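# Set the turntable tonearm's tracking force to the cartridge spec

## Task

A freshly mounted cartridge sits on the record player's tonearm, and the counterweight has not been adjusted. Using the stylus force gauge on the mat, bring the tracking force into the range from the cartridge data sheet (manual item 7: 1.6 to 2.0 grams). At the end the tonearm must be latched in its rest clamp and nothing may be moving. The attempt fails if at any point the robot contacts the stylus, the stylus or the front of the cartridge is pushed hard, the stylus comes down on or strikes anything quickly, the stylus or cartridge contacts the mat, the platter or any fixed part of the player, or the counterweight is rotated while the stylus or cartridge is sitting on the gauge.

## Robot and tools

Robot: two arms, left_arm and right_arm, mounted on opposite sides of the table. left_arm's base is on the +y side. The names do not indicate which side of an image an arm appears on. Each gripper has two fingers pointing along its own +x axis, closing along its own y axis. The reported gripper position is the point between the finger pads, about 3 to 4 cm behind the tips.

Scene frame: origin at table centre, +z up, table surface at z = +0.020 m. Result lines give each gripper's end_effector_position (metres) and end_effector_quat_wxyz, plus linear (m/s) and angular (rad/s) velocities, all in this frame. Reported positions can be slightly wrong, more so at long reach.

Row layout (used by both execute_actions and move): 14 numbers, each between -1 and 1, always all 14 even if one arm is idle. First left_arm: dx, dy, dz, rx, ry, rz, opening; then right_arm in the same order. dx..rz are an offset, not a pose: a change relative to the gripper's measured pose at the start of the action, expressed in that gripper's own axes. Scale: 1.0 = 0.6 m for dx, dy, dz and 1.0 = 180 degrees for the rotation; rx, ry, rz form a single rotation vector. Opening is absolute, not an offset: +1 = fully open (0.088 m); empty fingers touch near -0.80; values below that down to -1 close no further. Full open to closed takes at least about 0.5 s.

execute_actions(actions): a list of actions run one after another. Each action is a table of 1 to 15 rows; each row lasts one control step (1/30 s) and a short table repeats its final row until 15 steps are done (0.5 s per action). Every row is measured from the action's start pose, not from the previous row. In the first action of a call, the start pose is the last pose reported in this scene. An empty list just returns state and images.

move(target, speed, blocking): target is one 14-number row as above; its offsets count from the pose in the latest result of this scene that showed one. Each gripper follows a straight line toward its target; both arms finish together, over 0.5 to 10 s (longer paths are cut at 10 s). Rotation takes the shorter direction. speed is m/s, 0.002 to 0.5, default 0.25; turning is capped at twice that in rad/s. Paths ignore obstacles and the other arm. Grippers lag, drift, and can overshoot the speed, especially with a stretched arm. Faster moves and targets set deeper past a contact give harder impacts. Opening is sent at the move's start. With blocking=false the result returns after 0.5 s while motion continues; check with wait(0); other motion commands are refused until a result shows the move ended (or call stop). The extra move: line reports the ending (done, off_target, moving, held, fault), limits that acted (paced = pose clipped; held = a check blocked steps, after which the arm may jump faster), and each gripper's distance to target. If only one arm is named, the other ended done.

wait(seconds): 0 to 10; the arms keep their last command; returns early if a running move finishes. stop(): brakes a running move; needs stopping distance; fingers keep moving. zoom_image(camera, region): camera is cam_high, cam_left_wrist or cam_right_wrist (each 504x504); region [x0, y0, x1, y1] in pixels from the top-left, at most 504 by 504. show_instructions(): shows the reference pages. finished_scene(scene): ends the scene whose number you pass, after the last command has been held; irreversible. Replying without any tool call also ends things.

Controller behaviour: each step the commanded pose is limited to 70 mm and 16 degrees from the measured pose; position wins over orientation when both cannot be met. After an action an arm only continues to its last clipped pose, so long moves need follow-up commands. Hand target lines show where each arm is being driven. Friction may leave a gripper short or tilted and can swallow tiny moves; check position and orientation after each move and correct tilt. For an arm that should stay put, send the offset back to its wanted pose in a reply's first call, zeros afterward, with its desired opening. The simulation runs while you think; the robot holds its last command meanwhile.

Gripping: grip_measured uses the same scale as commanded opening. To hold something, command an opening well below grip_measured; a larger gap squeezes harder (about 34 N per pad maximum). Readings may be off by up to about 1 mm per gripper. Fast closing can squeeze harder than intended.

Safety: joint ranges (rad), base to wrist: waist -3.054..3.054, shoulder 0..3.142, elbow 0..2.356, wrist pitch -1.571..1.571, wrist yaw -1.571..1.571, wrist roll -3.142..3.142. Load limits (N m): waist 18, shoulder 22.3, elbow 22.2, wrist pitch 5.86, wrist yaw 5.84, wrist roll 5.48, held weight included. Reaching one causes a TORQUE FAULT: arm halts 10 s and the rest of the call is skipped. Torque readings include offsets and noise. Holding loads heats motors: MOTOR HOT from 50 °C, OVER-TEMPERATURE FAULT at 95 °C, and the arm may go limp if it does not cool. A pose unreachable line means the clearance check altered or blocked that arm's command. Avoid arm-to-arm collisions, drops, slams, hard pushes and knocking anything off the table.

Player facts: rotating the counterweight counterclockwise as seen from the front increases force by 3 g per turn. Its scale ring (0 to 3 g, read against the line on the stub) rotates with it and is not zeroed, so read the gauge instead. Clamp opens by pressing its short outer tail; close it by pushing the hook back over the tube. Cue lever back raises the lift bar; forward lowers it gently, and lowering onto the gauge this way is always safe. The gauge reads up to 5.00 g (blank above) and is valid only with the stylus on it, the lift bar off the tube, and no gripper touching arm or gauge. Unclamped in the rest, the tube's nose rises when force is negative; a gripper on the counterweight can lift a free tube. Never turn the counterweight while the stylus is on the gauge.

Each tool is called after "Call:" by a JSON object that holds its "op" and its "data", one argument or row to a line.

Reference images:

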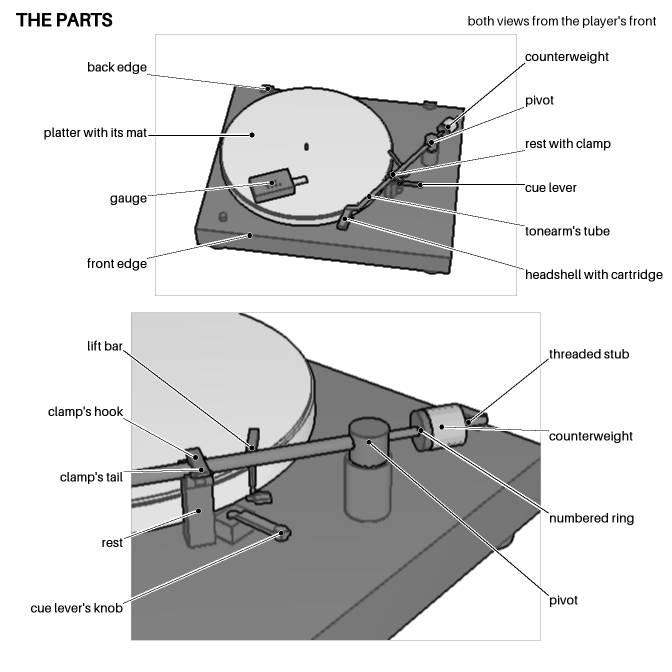

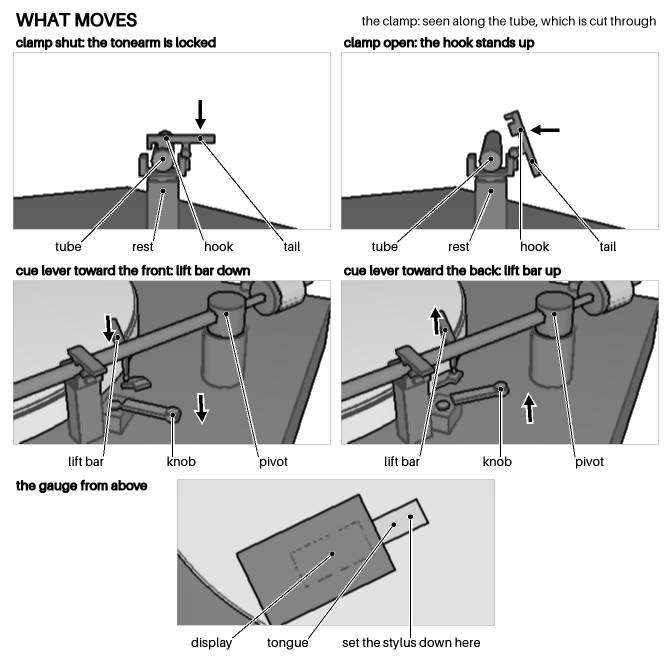

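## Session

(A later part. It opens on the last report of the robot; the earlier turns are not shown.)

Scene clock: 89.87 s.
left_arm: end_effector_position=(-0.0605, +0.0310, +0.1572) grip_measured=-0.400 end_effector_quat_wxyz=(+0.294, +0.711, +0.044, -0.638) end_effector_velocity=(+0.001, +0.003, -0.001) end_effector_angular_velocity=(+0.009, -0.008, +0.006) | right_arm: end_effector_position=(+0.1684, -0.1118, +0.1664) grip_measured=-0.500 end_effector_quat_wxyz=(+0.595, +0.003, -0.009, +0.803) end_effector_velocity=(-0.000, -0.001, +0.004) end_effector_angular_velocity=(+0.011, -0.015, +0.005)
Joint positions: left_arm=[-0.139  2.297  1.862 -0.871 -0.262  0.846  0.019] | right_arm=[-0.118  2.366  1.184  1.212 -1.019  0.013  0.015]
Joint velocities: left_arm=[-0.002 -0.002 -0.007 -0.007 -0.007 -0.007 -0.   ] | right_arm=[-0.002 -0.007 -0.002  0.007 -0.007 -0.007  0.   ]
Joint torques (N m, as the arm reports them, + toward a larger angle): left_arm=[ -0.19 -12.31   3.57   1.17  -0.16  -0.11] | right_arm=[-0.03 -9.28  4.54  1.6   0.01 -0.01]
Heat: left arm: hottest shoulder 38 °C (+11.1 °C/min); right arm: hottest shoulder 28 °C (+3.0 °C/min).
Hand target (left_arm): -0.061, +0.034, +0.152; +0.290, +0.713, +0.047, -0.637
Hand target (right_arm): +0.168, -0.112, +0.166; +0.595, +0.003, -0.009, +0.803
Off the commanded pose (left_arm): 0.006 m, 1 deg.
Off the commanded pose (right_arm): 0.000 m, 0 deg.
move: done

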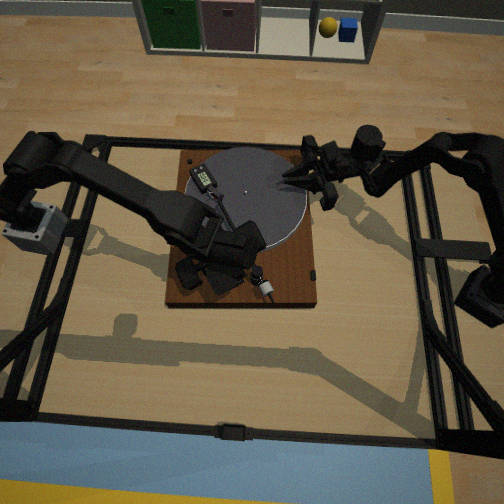

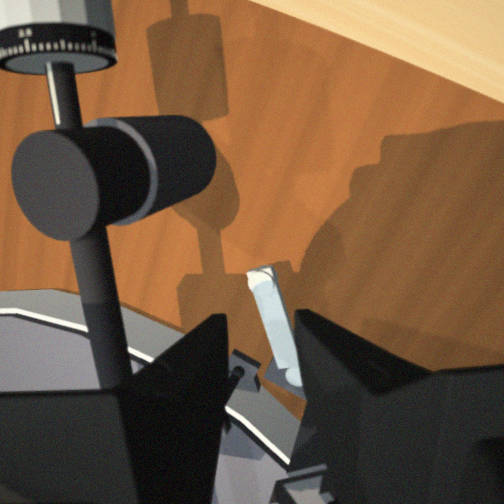

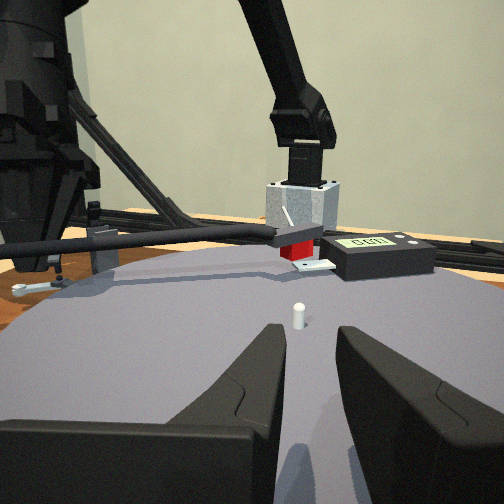

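Call:
{"op": "move", "data": {
  "target": [0.042,-0.014,-0.005,0,0,0,-0.4,0,0,0,0,0,0,-0.5],
  "speed": 0.05
}}

Scene clock: 91.13 s.
left_arm: end_effector_position=(-0.0594, +0.0280, +0.1417) grip_measured=-0.400 end_effector_quat_wxyz=(+0.303, +0.705, +0.038, -0.640) end_effector_velocity=(+0.001, +0.004, -0.004) end_effector_angular_velocity=(+0.013, -0.009, +0.006) | right_arm: end_effector_position=(+0.1684, -0.1118, +0.1664) grip_measured=-0.500 end_effector_quat_wxyz=(+0.595, +0.003, -0.009, +0.803) end_effector_velocity=(+0.002, -0.001, +0.002) end_effector_angular_velocity=(+0.003, +0.002, -0.010)
Joint positions: left_arm=[-0.135  2.303  1.803 -0.781 -0.262  0.848  0.019] | right_arm=[-0.118  2.366  1.184  1.212 -1.019  0.013  0.015]
Joint velocities: left_arm=[-0.002  0.002 -0.007 -0.007 -0.007 -0.007 -0.   ] | right_arm=[-0.002 -0.002 -0.002  0.007  0.007  0.007 -0.   ]
Joint torques (N m, as the arm reports them, + toward a larger angle): left_arm=[  0.28 -10.73   3.57   1.27  -0.07   0.12] | right_arm=[-0.03 -9.28  4.54  1.6   0.01 -0.01]
Heat: left arm: hottest shoulder 38 °C (+11.0 °C/min); right arm: hottest shoulder 28 °C (+3.0 °C/min).
Hand target (left_arm): -0.057, +0.032, +0.131; +0.294, +0.711, +0.044, -0.638
Hand target (right_arm): +0.168, -0.112, +0.166; +0.595, +0.003, -0.009, +0.803
Off the commanded pose (left_arm): 0.012 m, 1 deg.
Off the commanded pose (right_arm): 0.000 m, 0 deg.
move: off_target (left_arm)

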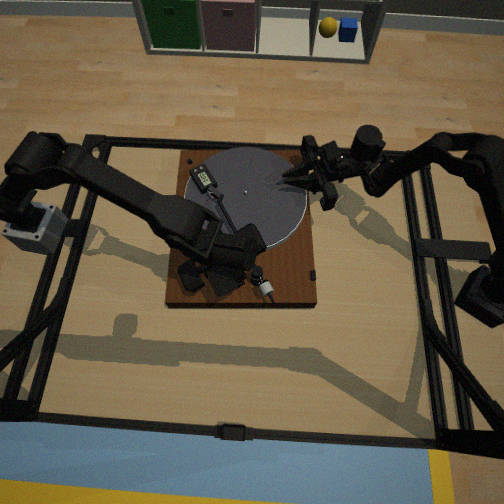

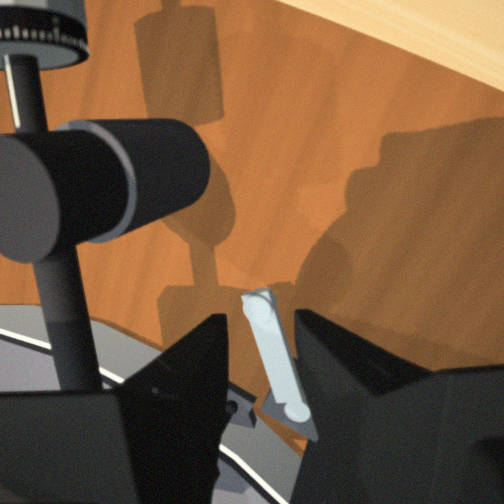

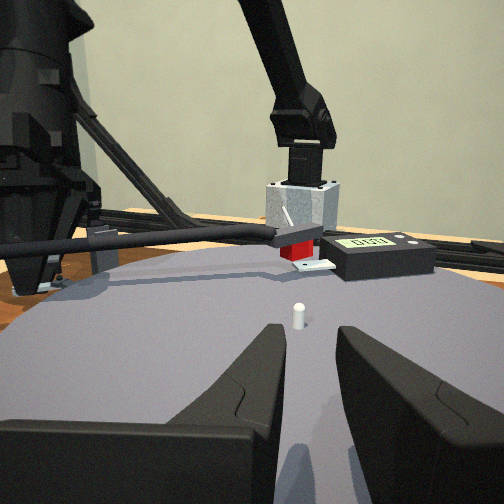

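Call:
{"op": "move", "data": {
  "target": [0.02,-0.0176,-0.005,0,0,0,-0.4,0,0,0,0,0,0,-0.5],
  "speed": 0.03
}}

Scene clock: 92.53 s.
left_arm: end_effector_position=(-0.0593, +0.0285, +0.1383) grip_measured=-0.400 end_effector_quat_wxyz=(+0.311, +0.701, +0.030, -0.641) end_effector_velocity=(+0.001, +0.003, -0.001) end_effector_angular_velocity=(-0.001, -0.005, +0.007) | right_arm: end_effector_position=(+0.1684, -0.1118, +0.1664) grip_measured=-0.500 end_effector_quat_wxyz=(+0.595, +0.003, -0.009, +0.803) end_effector_velocity=(+0.001, -0.001, -0.002) end_effector_angular_velocity=(-0.003, -0.013, -0.010)
Joint positions: left_arm=[-0.137  2.288  1.755 -0.725 -0.267  0.848  0.019] | right_arm=[-0.118  2.366  1.184  1.212 -1.019  0.013  0.015]
Joint velocities: left_arm=[-0.002 -0.007 -0.017  0.007 -0.007 -0.007 -0.   ] | right_arm=[-0.002 -0.002 -0.007 -0.007  0.007 -0.022  0.   ]
Joint torques (N m, as the arm reports them, + toward a larger angle): left_arm=[ -0.18 -10.95   2.77   1.58   0.    -0.13] | right_arm=[-0.02 -9.28  4.55  1.61  0.   -0.01]
Heat: left arm: hottest shoulder 38 °C (+11.1 °C/min); right arm: hottest shoulder 28 °C (+2.0 °C/min).
Hand target (left_arm): -0.059, +0.034, +0.127; +0.303, +0.705, +0.038, -0.640
Hand target (right_arm): +0.168, -0.112, +0.166; +0.595, +0.003, -0.009, +0.803
Off the commanded pose (left_arm): 0.013 m, 1 deg.
Off the commanded pose (right_arm): 0.000 m, 0 deg.
move: off_target (left_arm)

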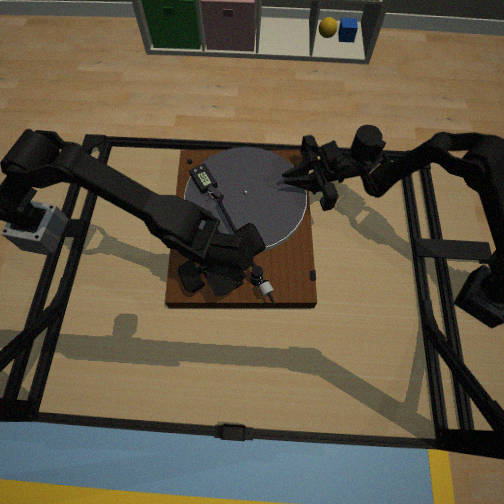

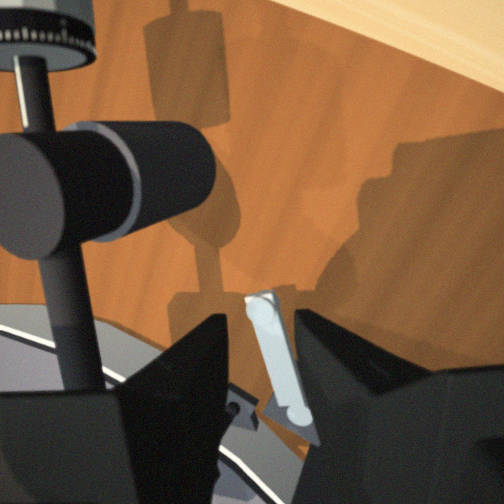

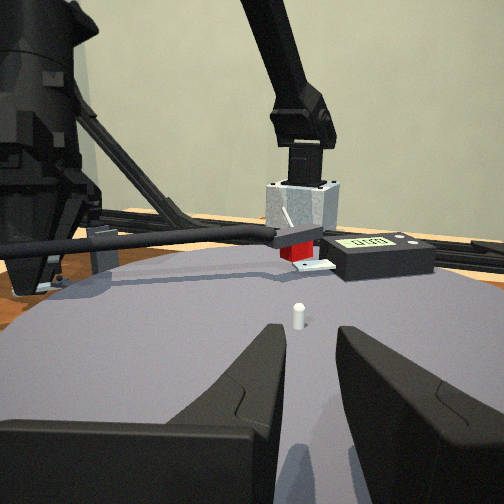

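Call:
{"op": "zoom_image", "data": {
  "camera": "cam_right_wrist",
  "region": [0, 150, 160, 310]
}}

Call:
{"op": "move", "data": {
  "target": [-0.005,0,0.02,0,0.11,-0.02,-0.4,0,0,0,0,0,0,-0.5],
  "speed": 0.12
}}

Region (0, 150, 160, 310) of cam_right_wrist's 504x504 image, scaled by 3.150, with more detail than that image has.

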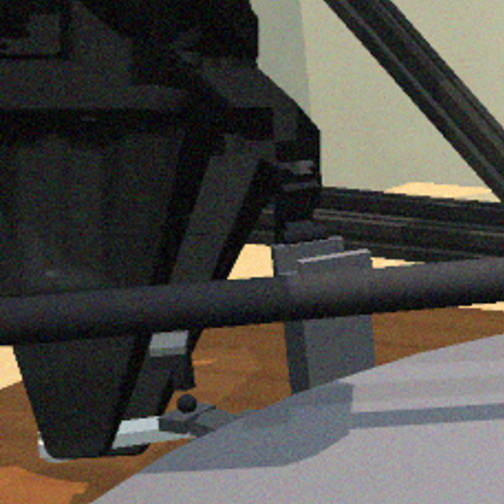

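Scene clock: 95.00 s.
left_arm: end_effector_position=(-0.0697, +0.0258, +0.1443) grip_measured=-0.400 end_effector_quat_wxyz=(+0.288, +0.791, +0.088, -0.532) end_effector_velocity=(+0.003, +0.004, +0.006) end_effector_angular_velocity=(+0.010, -0.027, +0.005) | right_arm: end_effector_position=(+0.1685, -0.1117, +0.1665) grip_measured=-0.500 end_effector_quat_wxyz=(+0.595, +0.003, -0.009, +0.803) end_effector_velocity=(-0.002, -0.002, -0.001) end_effector_angular_velocity=(-0.004, -0.003, +0.019)
Joint positions: left_arm=[-0.211  2.599  2.341 -1.293 -0.467  0.681  0.019] | right_arm=[-0.118  2.366  1.184  1.212 -1.019  0.013  0.015]
Joint velocities: left_arm=[-0.002 -0.002  0.012 -0.037 -0.022 -0.007 -0.   ] | right_arm=[-0.002 -0.002 -0.002 -0.007 -0.022 -0.007 -0.   ]
Joint torques (N m, as the arm reports them, + toward a larger angle): left_arm=[ -0.14 -12.09   6.16   0.37  -0.52  -0.21] | right_arm=[-0.02 -9.28  4.54  1.61  0.01 -0.01]
Heat: left arm: hottest shoulder 38 °C (+10.0 °C/min); right arm: hottest shoulder 28 °C (+2.0 °C/min).
Hand target (left_arm): -0.070, +0.024, +0.142; +0.290, +0.792, +0.088, -0.529
Hand target (right_arm): +0.168, -0.112, +0.166; +0.595, +0.003, -0.009, +0.803
Off the commanded pose (left_arm): 0.004 m, 3 deg.
Off the commanded pose (right_arm): 0.000 m, 0 deg.
joint sent to its limit (left arm) — the command would take joint 3 (elbow) past its upper limit, so that joint was sent only as far as its limit.
move: off_target (left_arm)

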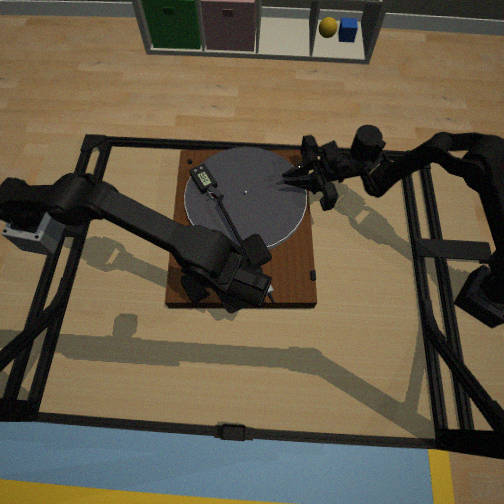

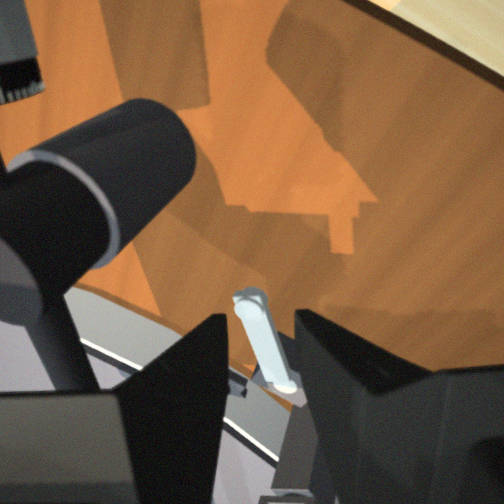

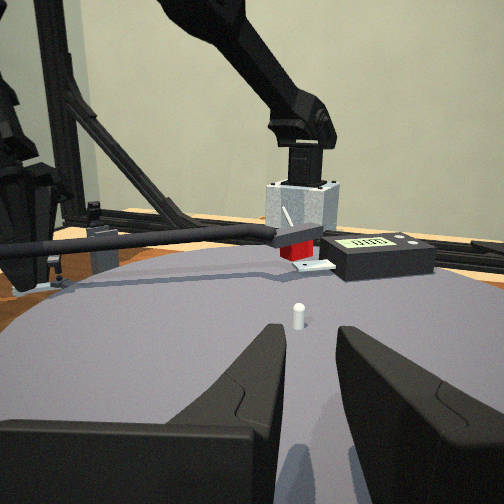

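Call:
{"op": "move", "data": {
  "target": [0.032,-0.006,0.0,0,0,0,-0.35,0,0,0,0,0,0,-0.5],
  "speed": 0.03
}}

Scene clock: 96.60 s.
left_arm: end_effector_position=(-0.0681, +0.0251, +0.1333) grip_measured=-0.349 end_effector_quat_wxyz=(+0.291, +0.789, +0.084, -0.534) end_effector_velocity=(-0.002, +0.000, -0.000) end_effector_angular_velocity=(-0.012, +0.012, +0.004) | right_arm: end_effector_position=(+0.1685, -0.1117, +0.1665) grip_measured=-0.500 end_effector_quat_wxyz=(+0.595, +0.003, -0.009, +0.803) end_effector_velocity=(+0.002, -0.001, -0.005) end_effector_angular_velocity=(-0.018, +0.011, -0.010)
Joint positions: left_arm=[-0.208  2.586  2.273 -1.223 -0.468  0.689  0.022] | right_arm=[-0.118  2.366  1.184  1.212 -1.019  0.013  0.015]
Joint velocities: left_arm=[-0.002 -0.012 -0.022  0.022  0.007 -0.007  0.   ] | right_arm=[-0.002  0.002 -0.002 -0.022  0.007 -0.007  0.   ]
Joint torques (N m, as the arm reports them, + toward a larger angle): left_arm=[  0.78 -13.03   2.87   1.68  -0.24   0.08] | right_arm=[-0.02 -9.28  4.54  1.61  0.01 -0.01]
Heat: left arm: hottest shoulder 38 °C (+10.1 °C/min); right arm: hottest shoulder 29 °C (+3.0 °C/min).
Hand target (left_arm): -0.063, +0.026, +0.126; +0.288, +0.791, +0.088, -0.532
Hand target (right_arm): +0.168, -0.112, +0.166; +0.595, +0.003, -0.009, +0.803
Off the commanded pose (left_arm): 0.009 m, 1 deg.
Off the commanded pose (right_arm): 0.000 m, 0 deg.
move: off_target (left_arm)

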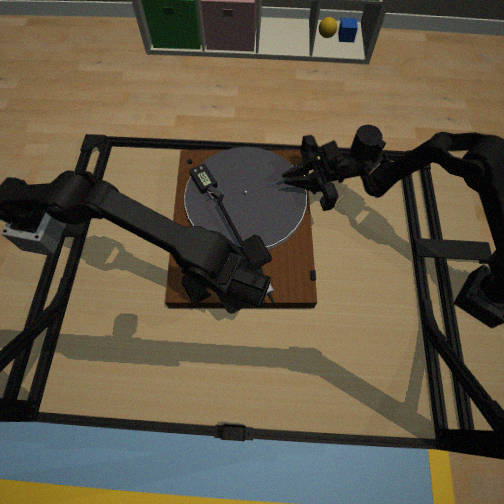

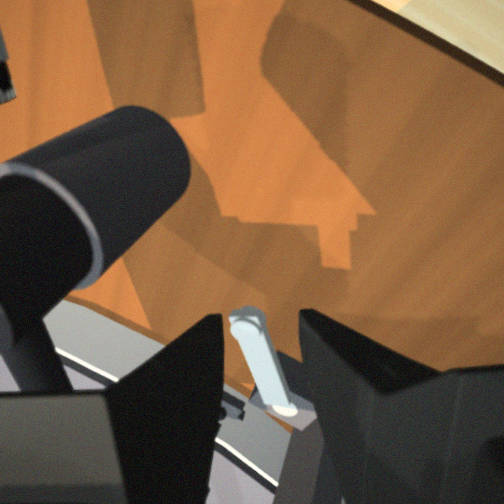

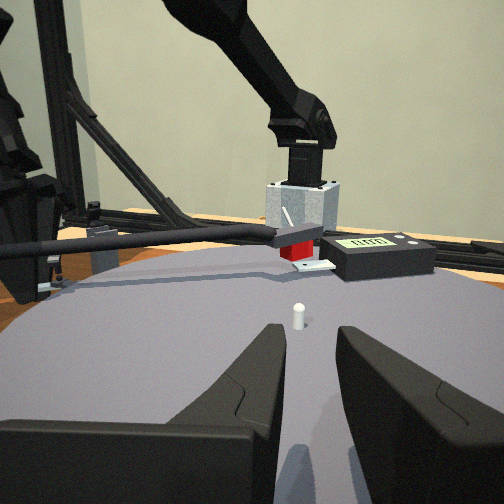

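Call:
{"op": "move", "data": {
  "target": [-0.02,-0.046,-0.008,0,0,0,-0.45,0,0,0,0,0,0,-0.5],
  "speed": 0.025
}}

Call:
{"op": "zoom_image", "data": {
  "camera": "cam_right_wrist",
  "region": [265, 200, 425, 295]
}}

Scene clock: 98.63 s.
left_arm: end_effector_position=(-0.0769, +0.0432, +0.1339) grip_measured=-0.447 end_effector_quat_wxyz=(+0.300, +0.786, +0.081, -0.534) end_effector_velocity=(+0.003, +0.003, +0.005) end_effector_angular_velocity=(-0.004, -0.022, +0.005) | right_arm: end_effector_position=(+0.1685, -0.1117, +0.1667) grip_measured=-0.500 end_effector_quat_wxyz=(+0.595, +0.003, -0.010, +0.803) end_effector_velocity=(+0.002, -0.002, +0.002) end_effector_angular_velocity=(+0.007, -0.012, -0.000)
Joint positions: left_arm=[-0.239  2.494  2.101 -1.144 -0.475  0.647  0.017] | right_arm=[-0.118  2.366  1.184  1.212 -1.019  0.013  0.015]
Joint velocities: left_arm=[-0.002 -0.017 -0.017 -0.007 -0.022 -0.007  0.   ] | right_arm=[-0.007 -0.002 -0.002  0.007 -0.007 -0.007  0.   ]
Joint torques (N m, as the arm reports them, + toward a larger angle): left_arm=[ -1.15 -15.43   2.24  -0.67  -0.08  -0.25] | right_arm=[-0.02 -9.28  4.54  1.61  0.01 -0.01]
Heat: left arm: hottest shoulder 39 °C (+10.1 °C/min); right arm: hottest shoulder 29 °C (+3.0 °C/min).
Hand target (left_arm): -0.081, +0.052, +0.135; +0.291, +0.789, +0.084, -0.534
Hand target (right_arm): +0.168, -0.112, +0.167; +0.595, +0.003, -0.010, +0.803
Off the commanded pose (left_arm): 0.010 m, 1 deg.
Off the commanded pose (right_arm): 0.000 m, 0 deg.
move: off_target (left_arm)

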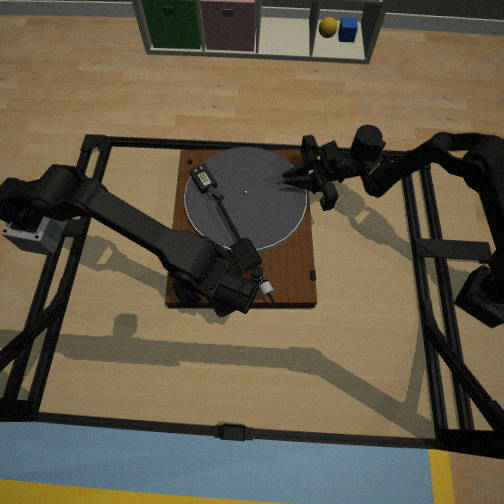

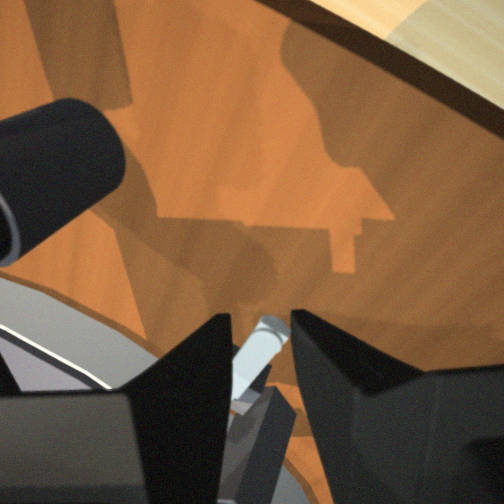

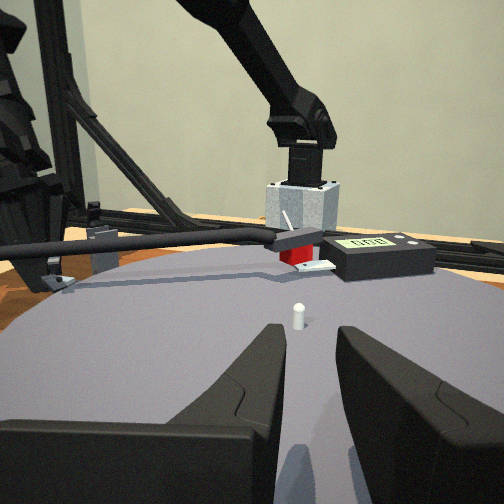

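Region (265, 200, 425, 295) of cam_right_wrist's 504x504 image, scaled by 3.150, with more detail than that image has; it fills the top 299 rows of this view, and the rest is white.

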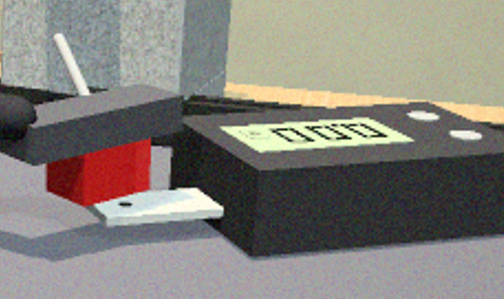

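Call:
{"op": "execute_actions", "data": {
  "actions": [
    [[0,0,0,0,0,0,-0.45,0,0,0,0,0,0,-0.5]]
  ]
}}

Call:
{"op": "wait", "data": {
  "seconds": 3
}}

Call:
{"op": "zoom_image", "data": {
  "camera": "cam_right_wrist",
  "region": [265, 200, 425, 295]
}}

Call:
{"op": "zoom_image", "data": {
  "camera": "cam_high",
  "region": [180, 155, 240, 215]
}}

Scene clock: 99.83 s.
left_arm: end_effector_position=(-0.0768, +0.0429, +0.1339) grip_measured=-0.448 end_effector_quat_wxyz=(+0.302, +0.785, +0.081, -0.535) end_effector_velocity=(-0.004, +0.001, -0.001) end_effector_angular_velocity=(-0.003, +0.009, -0.001) | right_arm: end_effector_position=(+0.1685, -0.1117, +0.1667) grip_measured=-0.500 end_effector_quat_wxyz=(+0.595, +0.003, -0.010, +0.803) end_effector_velocity=(-0.002, -0.002, -0.005) end_effector_angular_velocity=(-0.014, -0.004, +0.019)
Joint positions: left_arm=[-0.239  2.493  2.099 -1.141 -0.475  0.647  0.017] | right_arm=[-0.118  2.366  1.184  1.212 -1.019  0.013  0.015]
Joint velocities: left_arm=[-0.007 -0.002 -0.007  0.007  0.007 -0.007 -0.   ] | right_arm=[-0.002  0.002 -0.002 -0.022 -0.022 -0.022 -0.   ]
Joint torques (N m, as the arm reports them, + toward a larger angle): left_arm=[  0.   -13.19   4.84   0.31  -0.31  -0.02] | right_arm=[-0.02 -9.28  4.55  1.61  0.01 -0.01]
Heat: left arm: hottest shoulder 39 °C (+10.1 °C/min); right arm: hottest shoulder 29 °C (+3.0 °C/min).
Hand target (left_arm): -0.077, +0.043, +0.134; +0.300, +0.786, +0.081, -0.534
Hand target (right_arm): +0.168, -0.112, +0.167; +0.595, +0.003, -0.010, +0.803
Off the commanded pose (left_arm): 0.000 m, 0 deg.
Off the commanded pose (right_arm): 0.000 m, 0 deg.

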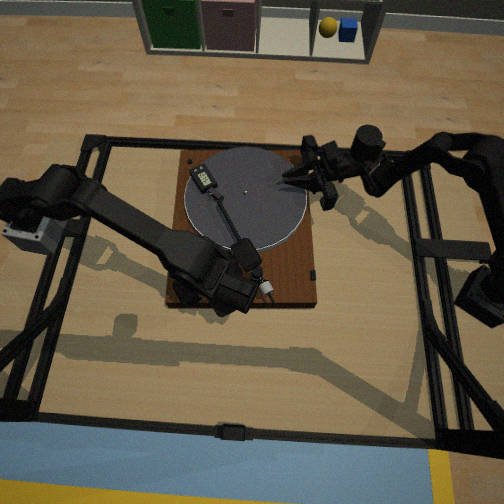

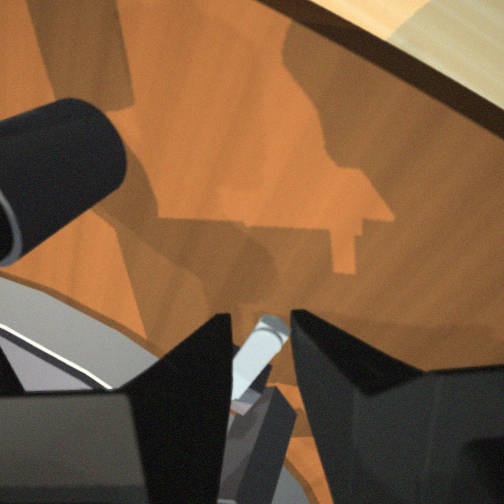

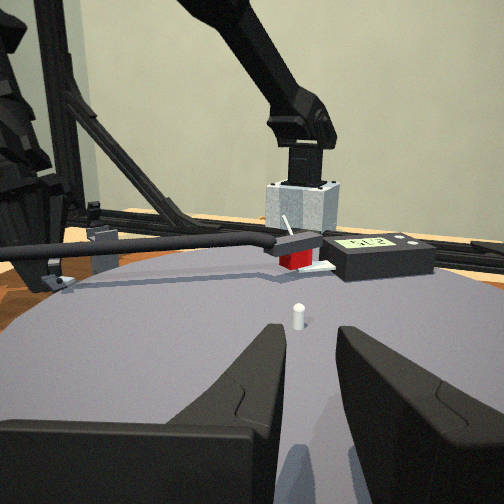

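Scene clock: 102.83 s.
left_arm: end_effector_position=(-0.0769, +0.0427, +0.1340) grip_measured=-0.449 end_effector_quat_wxyz=(+0.302, +0.785, +0.081, -0.535) end_effector_velocity=(-0.002, +0.002, -0.001) end_effector_angular_velocity=(+0.006, +0.006, +0.004) | right_arm: end_effector_position=(+0.1685, -0.1117, +0.1667) grip_measured=-0.500 end_effector_quat_wxyz=(+0.595, +0.003, -0.010, +0.803) end_effector_velocity=(+0.004, +0.000, +0.002) end_effector_angular_velocity=(+0.008, -0.011, -0.025)
Joint positions: left_arm=[-0.239  2.493  2.099 -1.14  -0.475  0.647  0.017] | right_arm=[-0.118  2.366  1.184  1.212 -1.019  0.013  0.015]
Joint velocities: left_arm=[-0.002  0.002  0.002 -0.007  0.007 -0.007 -0.   ] | right_arm=[-0.002 -0.002 -0.002  0.007  0.022 -0.007  0.   ]
Joint torques (N m, as the arm reports them, + toward a larger angle): left_arm=[  0.02 -13.17   4.87   0.32  -0.31  -0.02] | right_arm=[-0.02 -9.26  4.54  1.6   0.01 -0.01]
Heat: left arm: hottest shoulder 40 °C (+10.1 °C/min); right arm: hottest shoulder 29 °C (+3.0 °C/min).
Hand target (left_arm): -0.077, +0.043, +0.134; +0.301, +0.786, +0.081, -0.534
Hand target (right_arm): +0.168, -0.112, +0.167; +0.595, +0.003, -0.009, +0.803
Off the commanded pose (left_arm): 0.000 m, 0 deg.
Off the commanded pose (right_arm): 0.000 m, 0 deg.
wait: 3.00 s; at rest by 0.17 s

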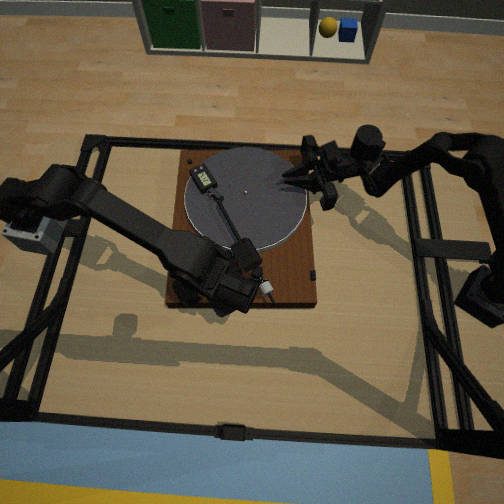

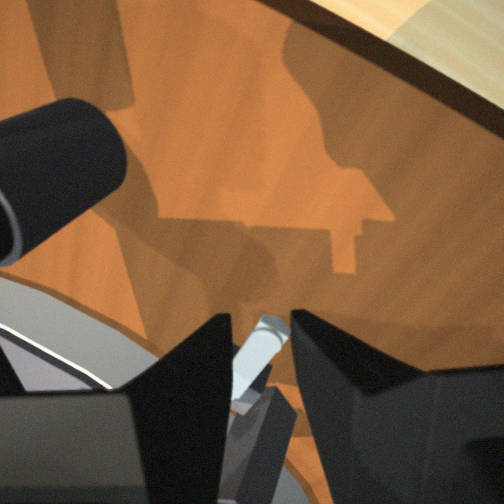

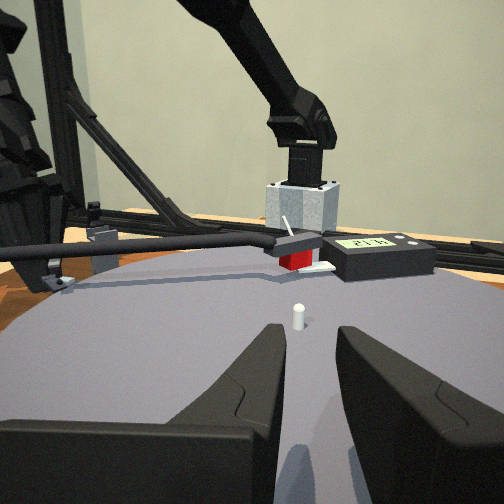

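Region (265, 200, 425, 295) of cam_right_wrist's 504x504 image, scaled by 3.150, with more detail than that image has; it fills the top 299 rows of this view, and the rest is white.

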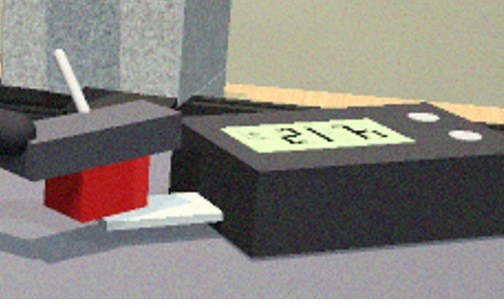

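Region (180, 155, 240, 215) of cam_high's 504x504 image, scaled by 8.400, with more detail than that image has.

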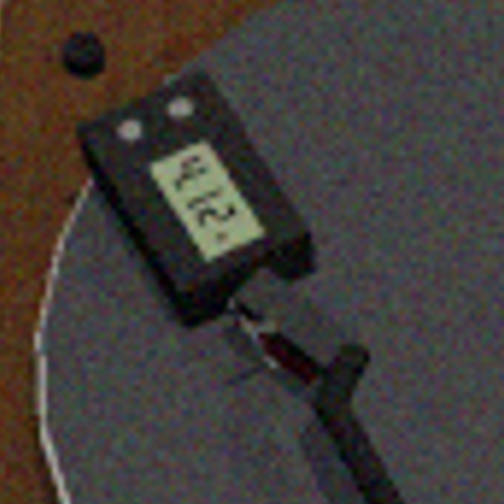

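Call:
{"op": "wait", "data": {
  "seconds": 1.5
}}

Call:
{"op": "zoom_image", "data": {
  "camera": "cam_right_wrist",
  "region": [330, 228, 400, 258]
}}

Call:
{"op": "zoom_image", "data": {
  "camera": "cam_right_wrist",
  "region": [20, 220, 120, 300]
}}

Scene clock: 106.13 s.
left_arm: end_effector_position=(-0.0768, +0.0427, +0.1340) grip_measured=-0.449 end_effector_quat_wxyz=(+0.302, +0.785, +0.081, -0.535) end_effector_velocity=(-0.001, -0.001, +0.001) end_effector_angular_velocity=(-0.006, -0.006, -0.009) | right_arm: end_effector_position=(+0.1685, -0.1117, +0.1667) grip_measured=-0.500 end_effector_quat_wxyz=(+0.595, +0.003, -0.010, +0.803) end_effector_velocity=(-0.000, -0.001, -0.001) end_effector_angular_velocity=(-0.004, -0.002, +0.005)
Joint positions: left_arm=[-0.239  2.493  2.099 -1.14  -0.476  0.647  0.017] | right_arm=[-0.118  2.366  1.184  1.212 -1.019  0.013  0.015]
Joint velocities: left_arm=[-0.002 -0.002 -0.002  0.007 -0.007  0.007  0.   ] | right_arm=[-0.002 -0.002 -0.002 -0.007 -0.007 -0.007 -0.   ]
Joint torques (N m, as the arm reports them, + toward a larger angle): left_arm=[  0.   -13.16   4.84   0.32  -0.31  -0.02] | right_arm=[-0.02 -9.25  4.54  1.6   0.01 -0.01]
Heat: left arm: hottest shoulder 40 °C (+10.0 °C/min); right arm: hottest shoulder 30 °C (+4.0 °C/min).
Hand target (left_arm): -0.077, +0.043, +0.134; +0.301, +0.786, +0.081, -0.534
Hand target (right_arm): +0.168, -0.112, +0.166; +0.595, +0.003, -0.009, +0.803
Off the commanded pose (left_arm): 0.001 m, 0 deg.
Off the commanded pose (right_arm): 0.000 m, 0 deg.
wait: 1.50 s; at rest from the start

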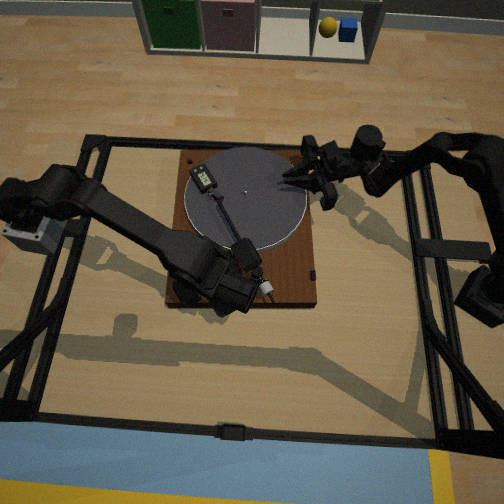

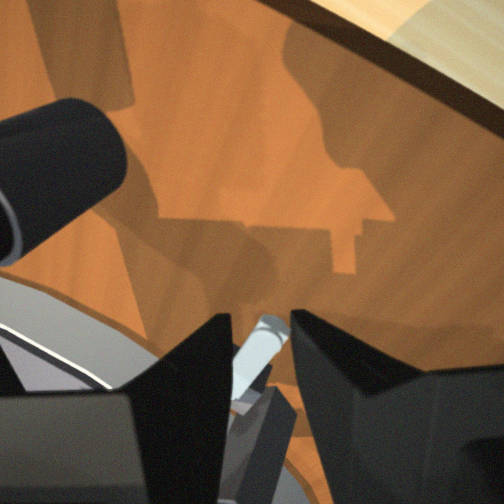

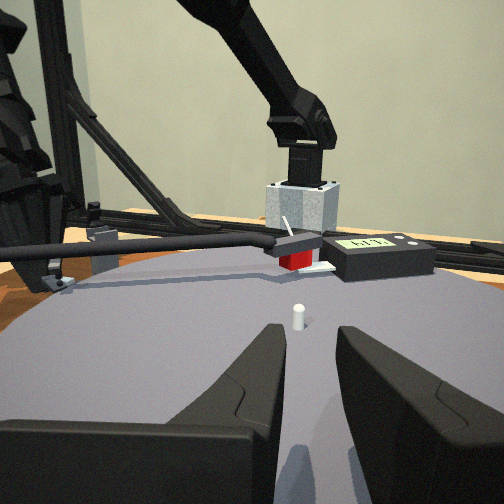

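Region (330, 228, 400, 258) of cam_right_wrist's 504x504 image, scaled by 7.200, with more detail than that image has; it fills the top 216 rows of this view, and the rest is white.

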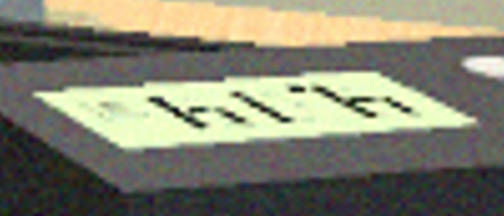

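Region (20, 220, 120, 300) of cam_right_wrist's 504x504 image, scaled by 5.040, with more detail than that image has; it fills the top 403 rows of this view, and the rest is white.

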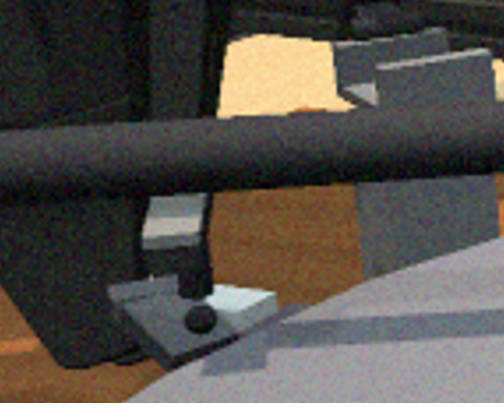

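Call:
{"op": "move", "data": {
  "target": [0.016,0.038,0.008,0,0,0,-0.45,-0.05,0,0.02,0,0,0,-0.5],
  "speed": 0.025
}}

Scene clock: 108.37 s.
left_arm: end_effector_position=(-0.0698, +0.0225, +0.1354) grip_measured=-0.449 end_effector_quat_wxyz=(+0.302, +0.783, +0.080, -0.537) end_effector_velocity=(+0.005, +0.000, -0.001) end_effector_angular_velocity=(+0.017, -0.014, +0.001) | right_arm: end_effector_position=(+0.1777, -0.1382, +0.1761) grip_measured=-0.500 end_effector_quat_wxyz=(+0.595, +0.002, -0.011, +0.803) end_effector_velocity=(-0.002, -0.005, +0.001) end_effector_angular_velocity=(-0.001, +0.005, +0.015)
Joint positions: left_arm=[-0.21   2.575  2.259 -1.198 -0.47   0.681  0.017] | right_arm=[-0.178  2.307  1.116  1.223 -1.079  0.013  0.015]
Joint velocities: left_arm=[ 0.007  0.012  0.017 -0.022 -0.007  0.007 -0.   ] | right_arm=[-0.007 -0.007 -0.012  0.007 -0.022  0.007 -0.   ]
Joint torques (N m, as the arm reports them, + toward a larger angle): left_arm=[  0.61 -12.15   6.27   0.42  -0.46   0.16] | right_arm=[ -0.31 -10.19   3.37   1.73  -0.09   0.15]
Heat: left arm: hottest shoulder 40 °C (+9.1 °C/min); right arm: hottest shoulder 30 °C (+4.1 °C/min).
Hand target (left_arm): -0.066, +0.020, +0.133; +0.302, +0.785, +0.081, -0.535
Hand target (right_arm): +0.177, -0.141, +0.178; +0.595, +0.003, -0.010, +0.804
Off the commanded pose (left_arm): 0.005 m, 0 deg.
Off the commanded pose (right_arm): 0.003 m, 0 deg.
move: done

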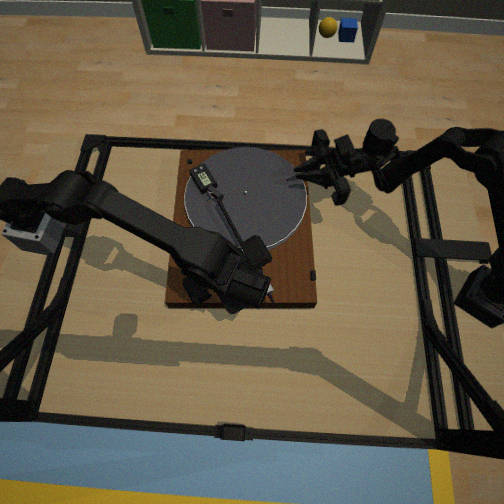

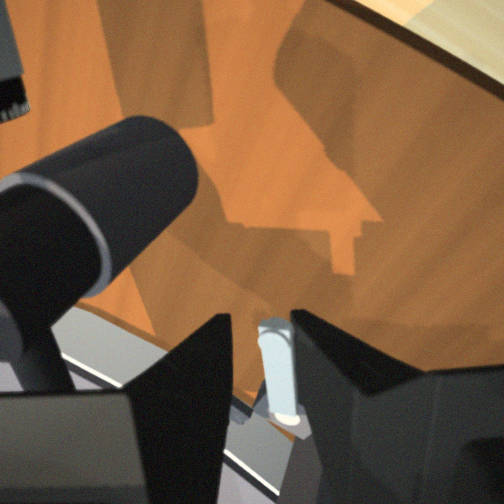

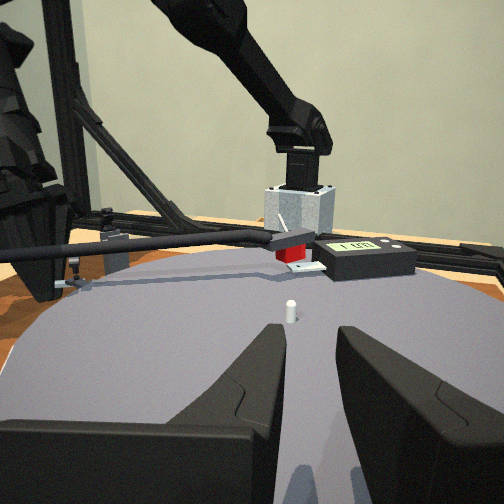

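Call:
{"op": "execute_actions", "data": {
  "actions": [
    [[0,0,0,0,0,0,-0.48,0,0,0,0,0,0,-0.5],[0,0,0,0,0,0,-0.51,0,0,0,0,0,0,-0.5],[0,0,0,0,0,0,-0.54,0,0,0,0,0,0,-0.5],[0,0,0,0,0,0,-0.56,0,0,0,0,0,0,-0.5],[0,0,0,0,0,0,-0.58,0,0,0,0,0,0,-0.5],[0,0,0,0,0,0,-0.59,0,0,0,0,0,0,-0.5],[0,0,0,0,0,0,-0.59,0,0,0,0,0,0,-0.5],[0,0,0,0,0,0,-0.59,0,0,0,0,0,0,-0.5],[0,0,0,0,0,0,-0.59,0,0,0,0,0,0,-0.5],[0,0,0,0,0,0,-0.59,0,0,0,0,0,0,-0.5],[0,0,0,0,0,0,-0.45,0,0,0,0,0,0,-0.5]]
  ]
}}

Call:
{"op": "move", "data": {
  "target": [-0.13,0,-0.02,0,-0.05,0.03,-0.45,-0.05,0.2,0.08,0,0,-0.1,0.84],
  "speed": 0.15
}}

Scene clock: 110.20 s.
left_arm: end_effector_position=(-0.0703, +0.0224, +0.1355) grip_measured=-0.477 end_effector_quat_wxyz=(+0.302, +0.783, +0.080, -0.538) end_effector_velocity=(-0.000, -0.000, -0.000) end_effector_angular_velocity=(-0.008, -0.005, +0.004) | right_arm: end_effector_position=(+0.1776, -0.1383, +0.1761) grip_measured=-0.500 end_effector_quat_wxyz=(+0.595, +0.002, -0.010, +0.804) end_effector_velocity=(-0.003, -0.003, -0.000) end_effector_angular_velocity=(+0.008, -0.023, +0.019)
Joint positions: left_arm=[-0.21   2.576  2.261 -1.199 -0.469  0.681  0.016] | right_arm=[-0.178  2.307  1.116  1.223 -1.079  0.013  0.015]
Joint velocities: left_arm=[-0.002 -0.002 -0.007  0.007 -0.007 -0.007  0.012] | right_arm=[-0.002 -0.002 -0.007  0.007 -0.022 -0.022 -0.   ]
Joint torques (N m, as the arm reports them, + toward a larger angle): left_arm=[  0.06 -13.89   4.63   0.7   -0.34  -0.04] | right_arm=[-0.02 -8.89  4.53  1.56  0.02 -0.02]
Heat: left arm: hottest shoulder 40 °C (+9.1 °C/min); right arm: hottest shoulder 30 °C (+4.0 °C/min).
Hand target (left_arm): -0.070, +0.022, +0.136; +0.302, +0.783, +0.080, -0.537
Hand target (right_arm): +0.178, -0.138, +0.176; +0.595, +0.002, -0.011, +0.803
Off the commanded pose (left_arm): 0.001 m, 0 deg.
Off the commanded pose (right_arm): 0.000 m, 0 deg.

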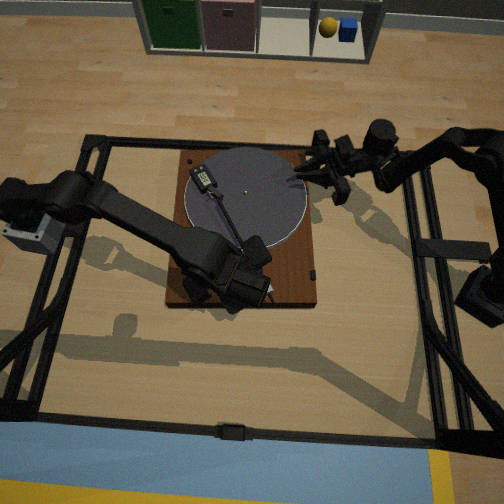

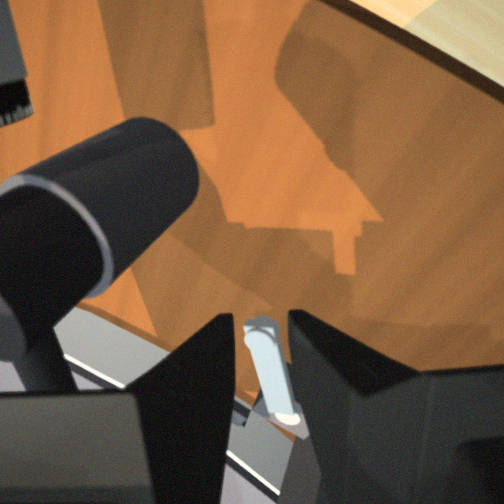

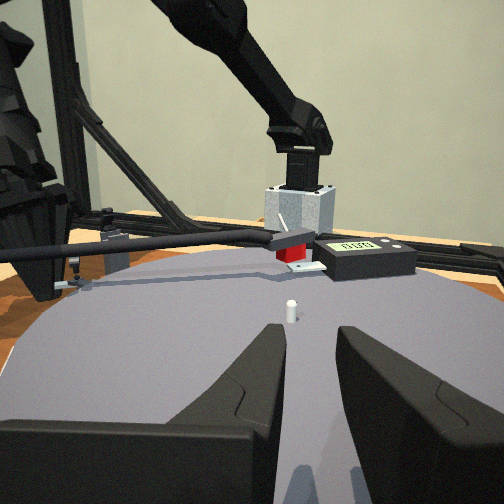

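Scene clock: 111.70 s.
left_arm: end_effector_position=(-0.0912, +0.0424, +0.2056) grip_measured=-0.450 end_effector_quat_wxyz=(+0.335, +0.743, +0.022, -0.580) end_effector_velocity=(+0.001, +0.003, -0.003) end_effector_angular_velocity=(+0.007, +0.006, +0.007) | right_arm: end_effector_position=(+0.0733, -0.2017, +0.2218) grip_measured=+0.840 end_effector_quat_wxyz=(+0.713, +0.006, -0.011, +0.701) end_effector_velocity=(-0.003, -0.002, +0.001) end_effector_angular_velocity=(-0.002, -0.020, -0.001)
Joint positions: left_arm=[-0.259  2.286  2.005 -1.06  -0.453  0.707  0.017] | right_arm=[ 0.043  1.785  0.461  1.352 -0.545  0.007  0.08 ]
Joint velocities: left_arm=[ 0.002 -0.007 -0.022  0.007  0.007 -0.007  0.   ] | right_arm=[ 0.007 -0.017 -0.012 -0.007  0.007 -0.022  0.   ]
Joint torques (N m, as the arm reports them, + toward a larger angle): left_arm=[ -0.14 -14.05   3.8    1.15  -0.08   0.13] | right_arm=[ 0.25 -6.33  3.28  1.53  0.09 -0.25]
Heat: left arm: hottest shoulder 41 °C (+10.1 °C/min); right arm: hottest shoulder 30 °C (+4.1 °C/min).
Hand target (left_arm): -0.092, +0.045, +0.208; +0.332, +0.742, +0.020, -0.583
Hand target (right_arm): +0.071, -0.203, +0.221; +0.713, +0.003, -0.010, +0.701
Off the commanded pose (left_arm): 0.004 m, 1 deg.
Off the commanded pose (right_arm): 0.003 m, 0 deg.
move: done

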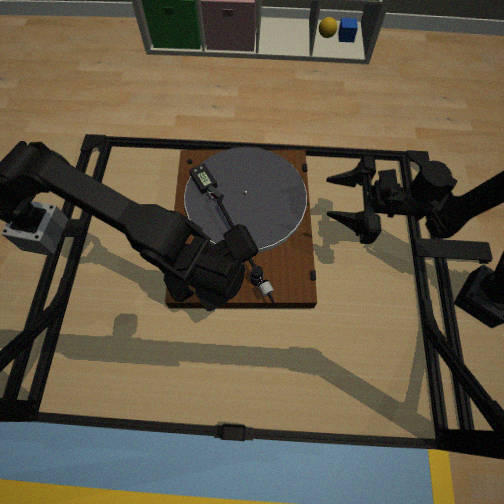

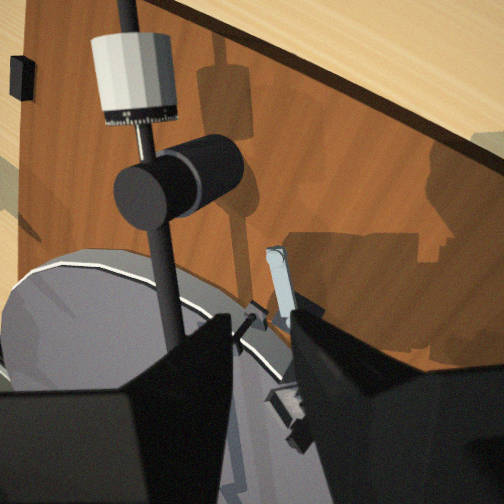

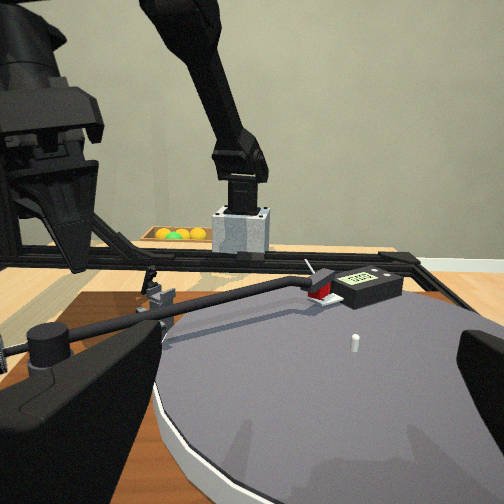

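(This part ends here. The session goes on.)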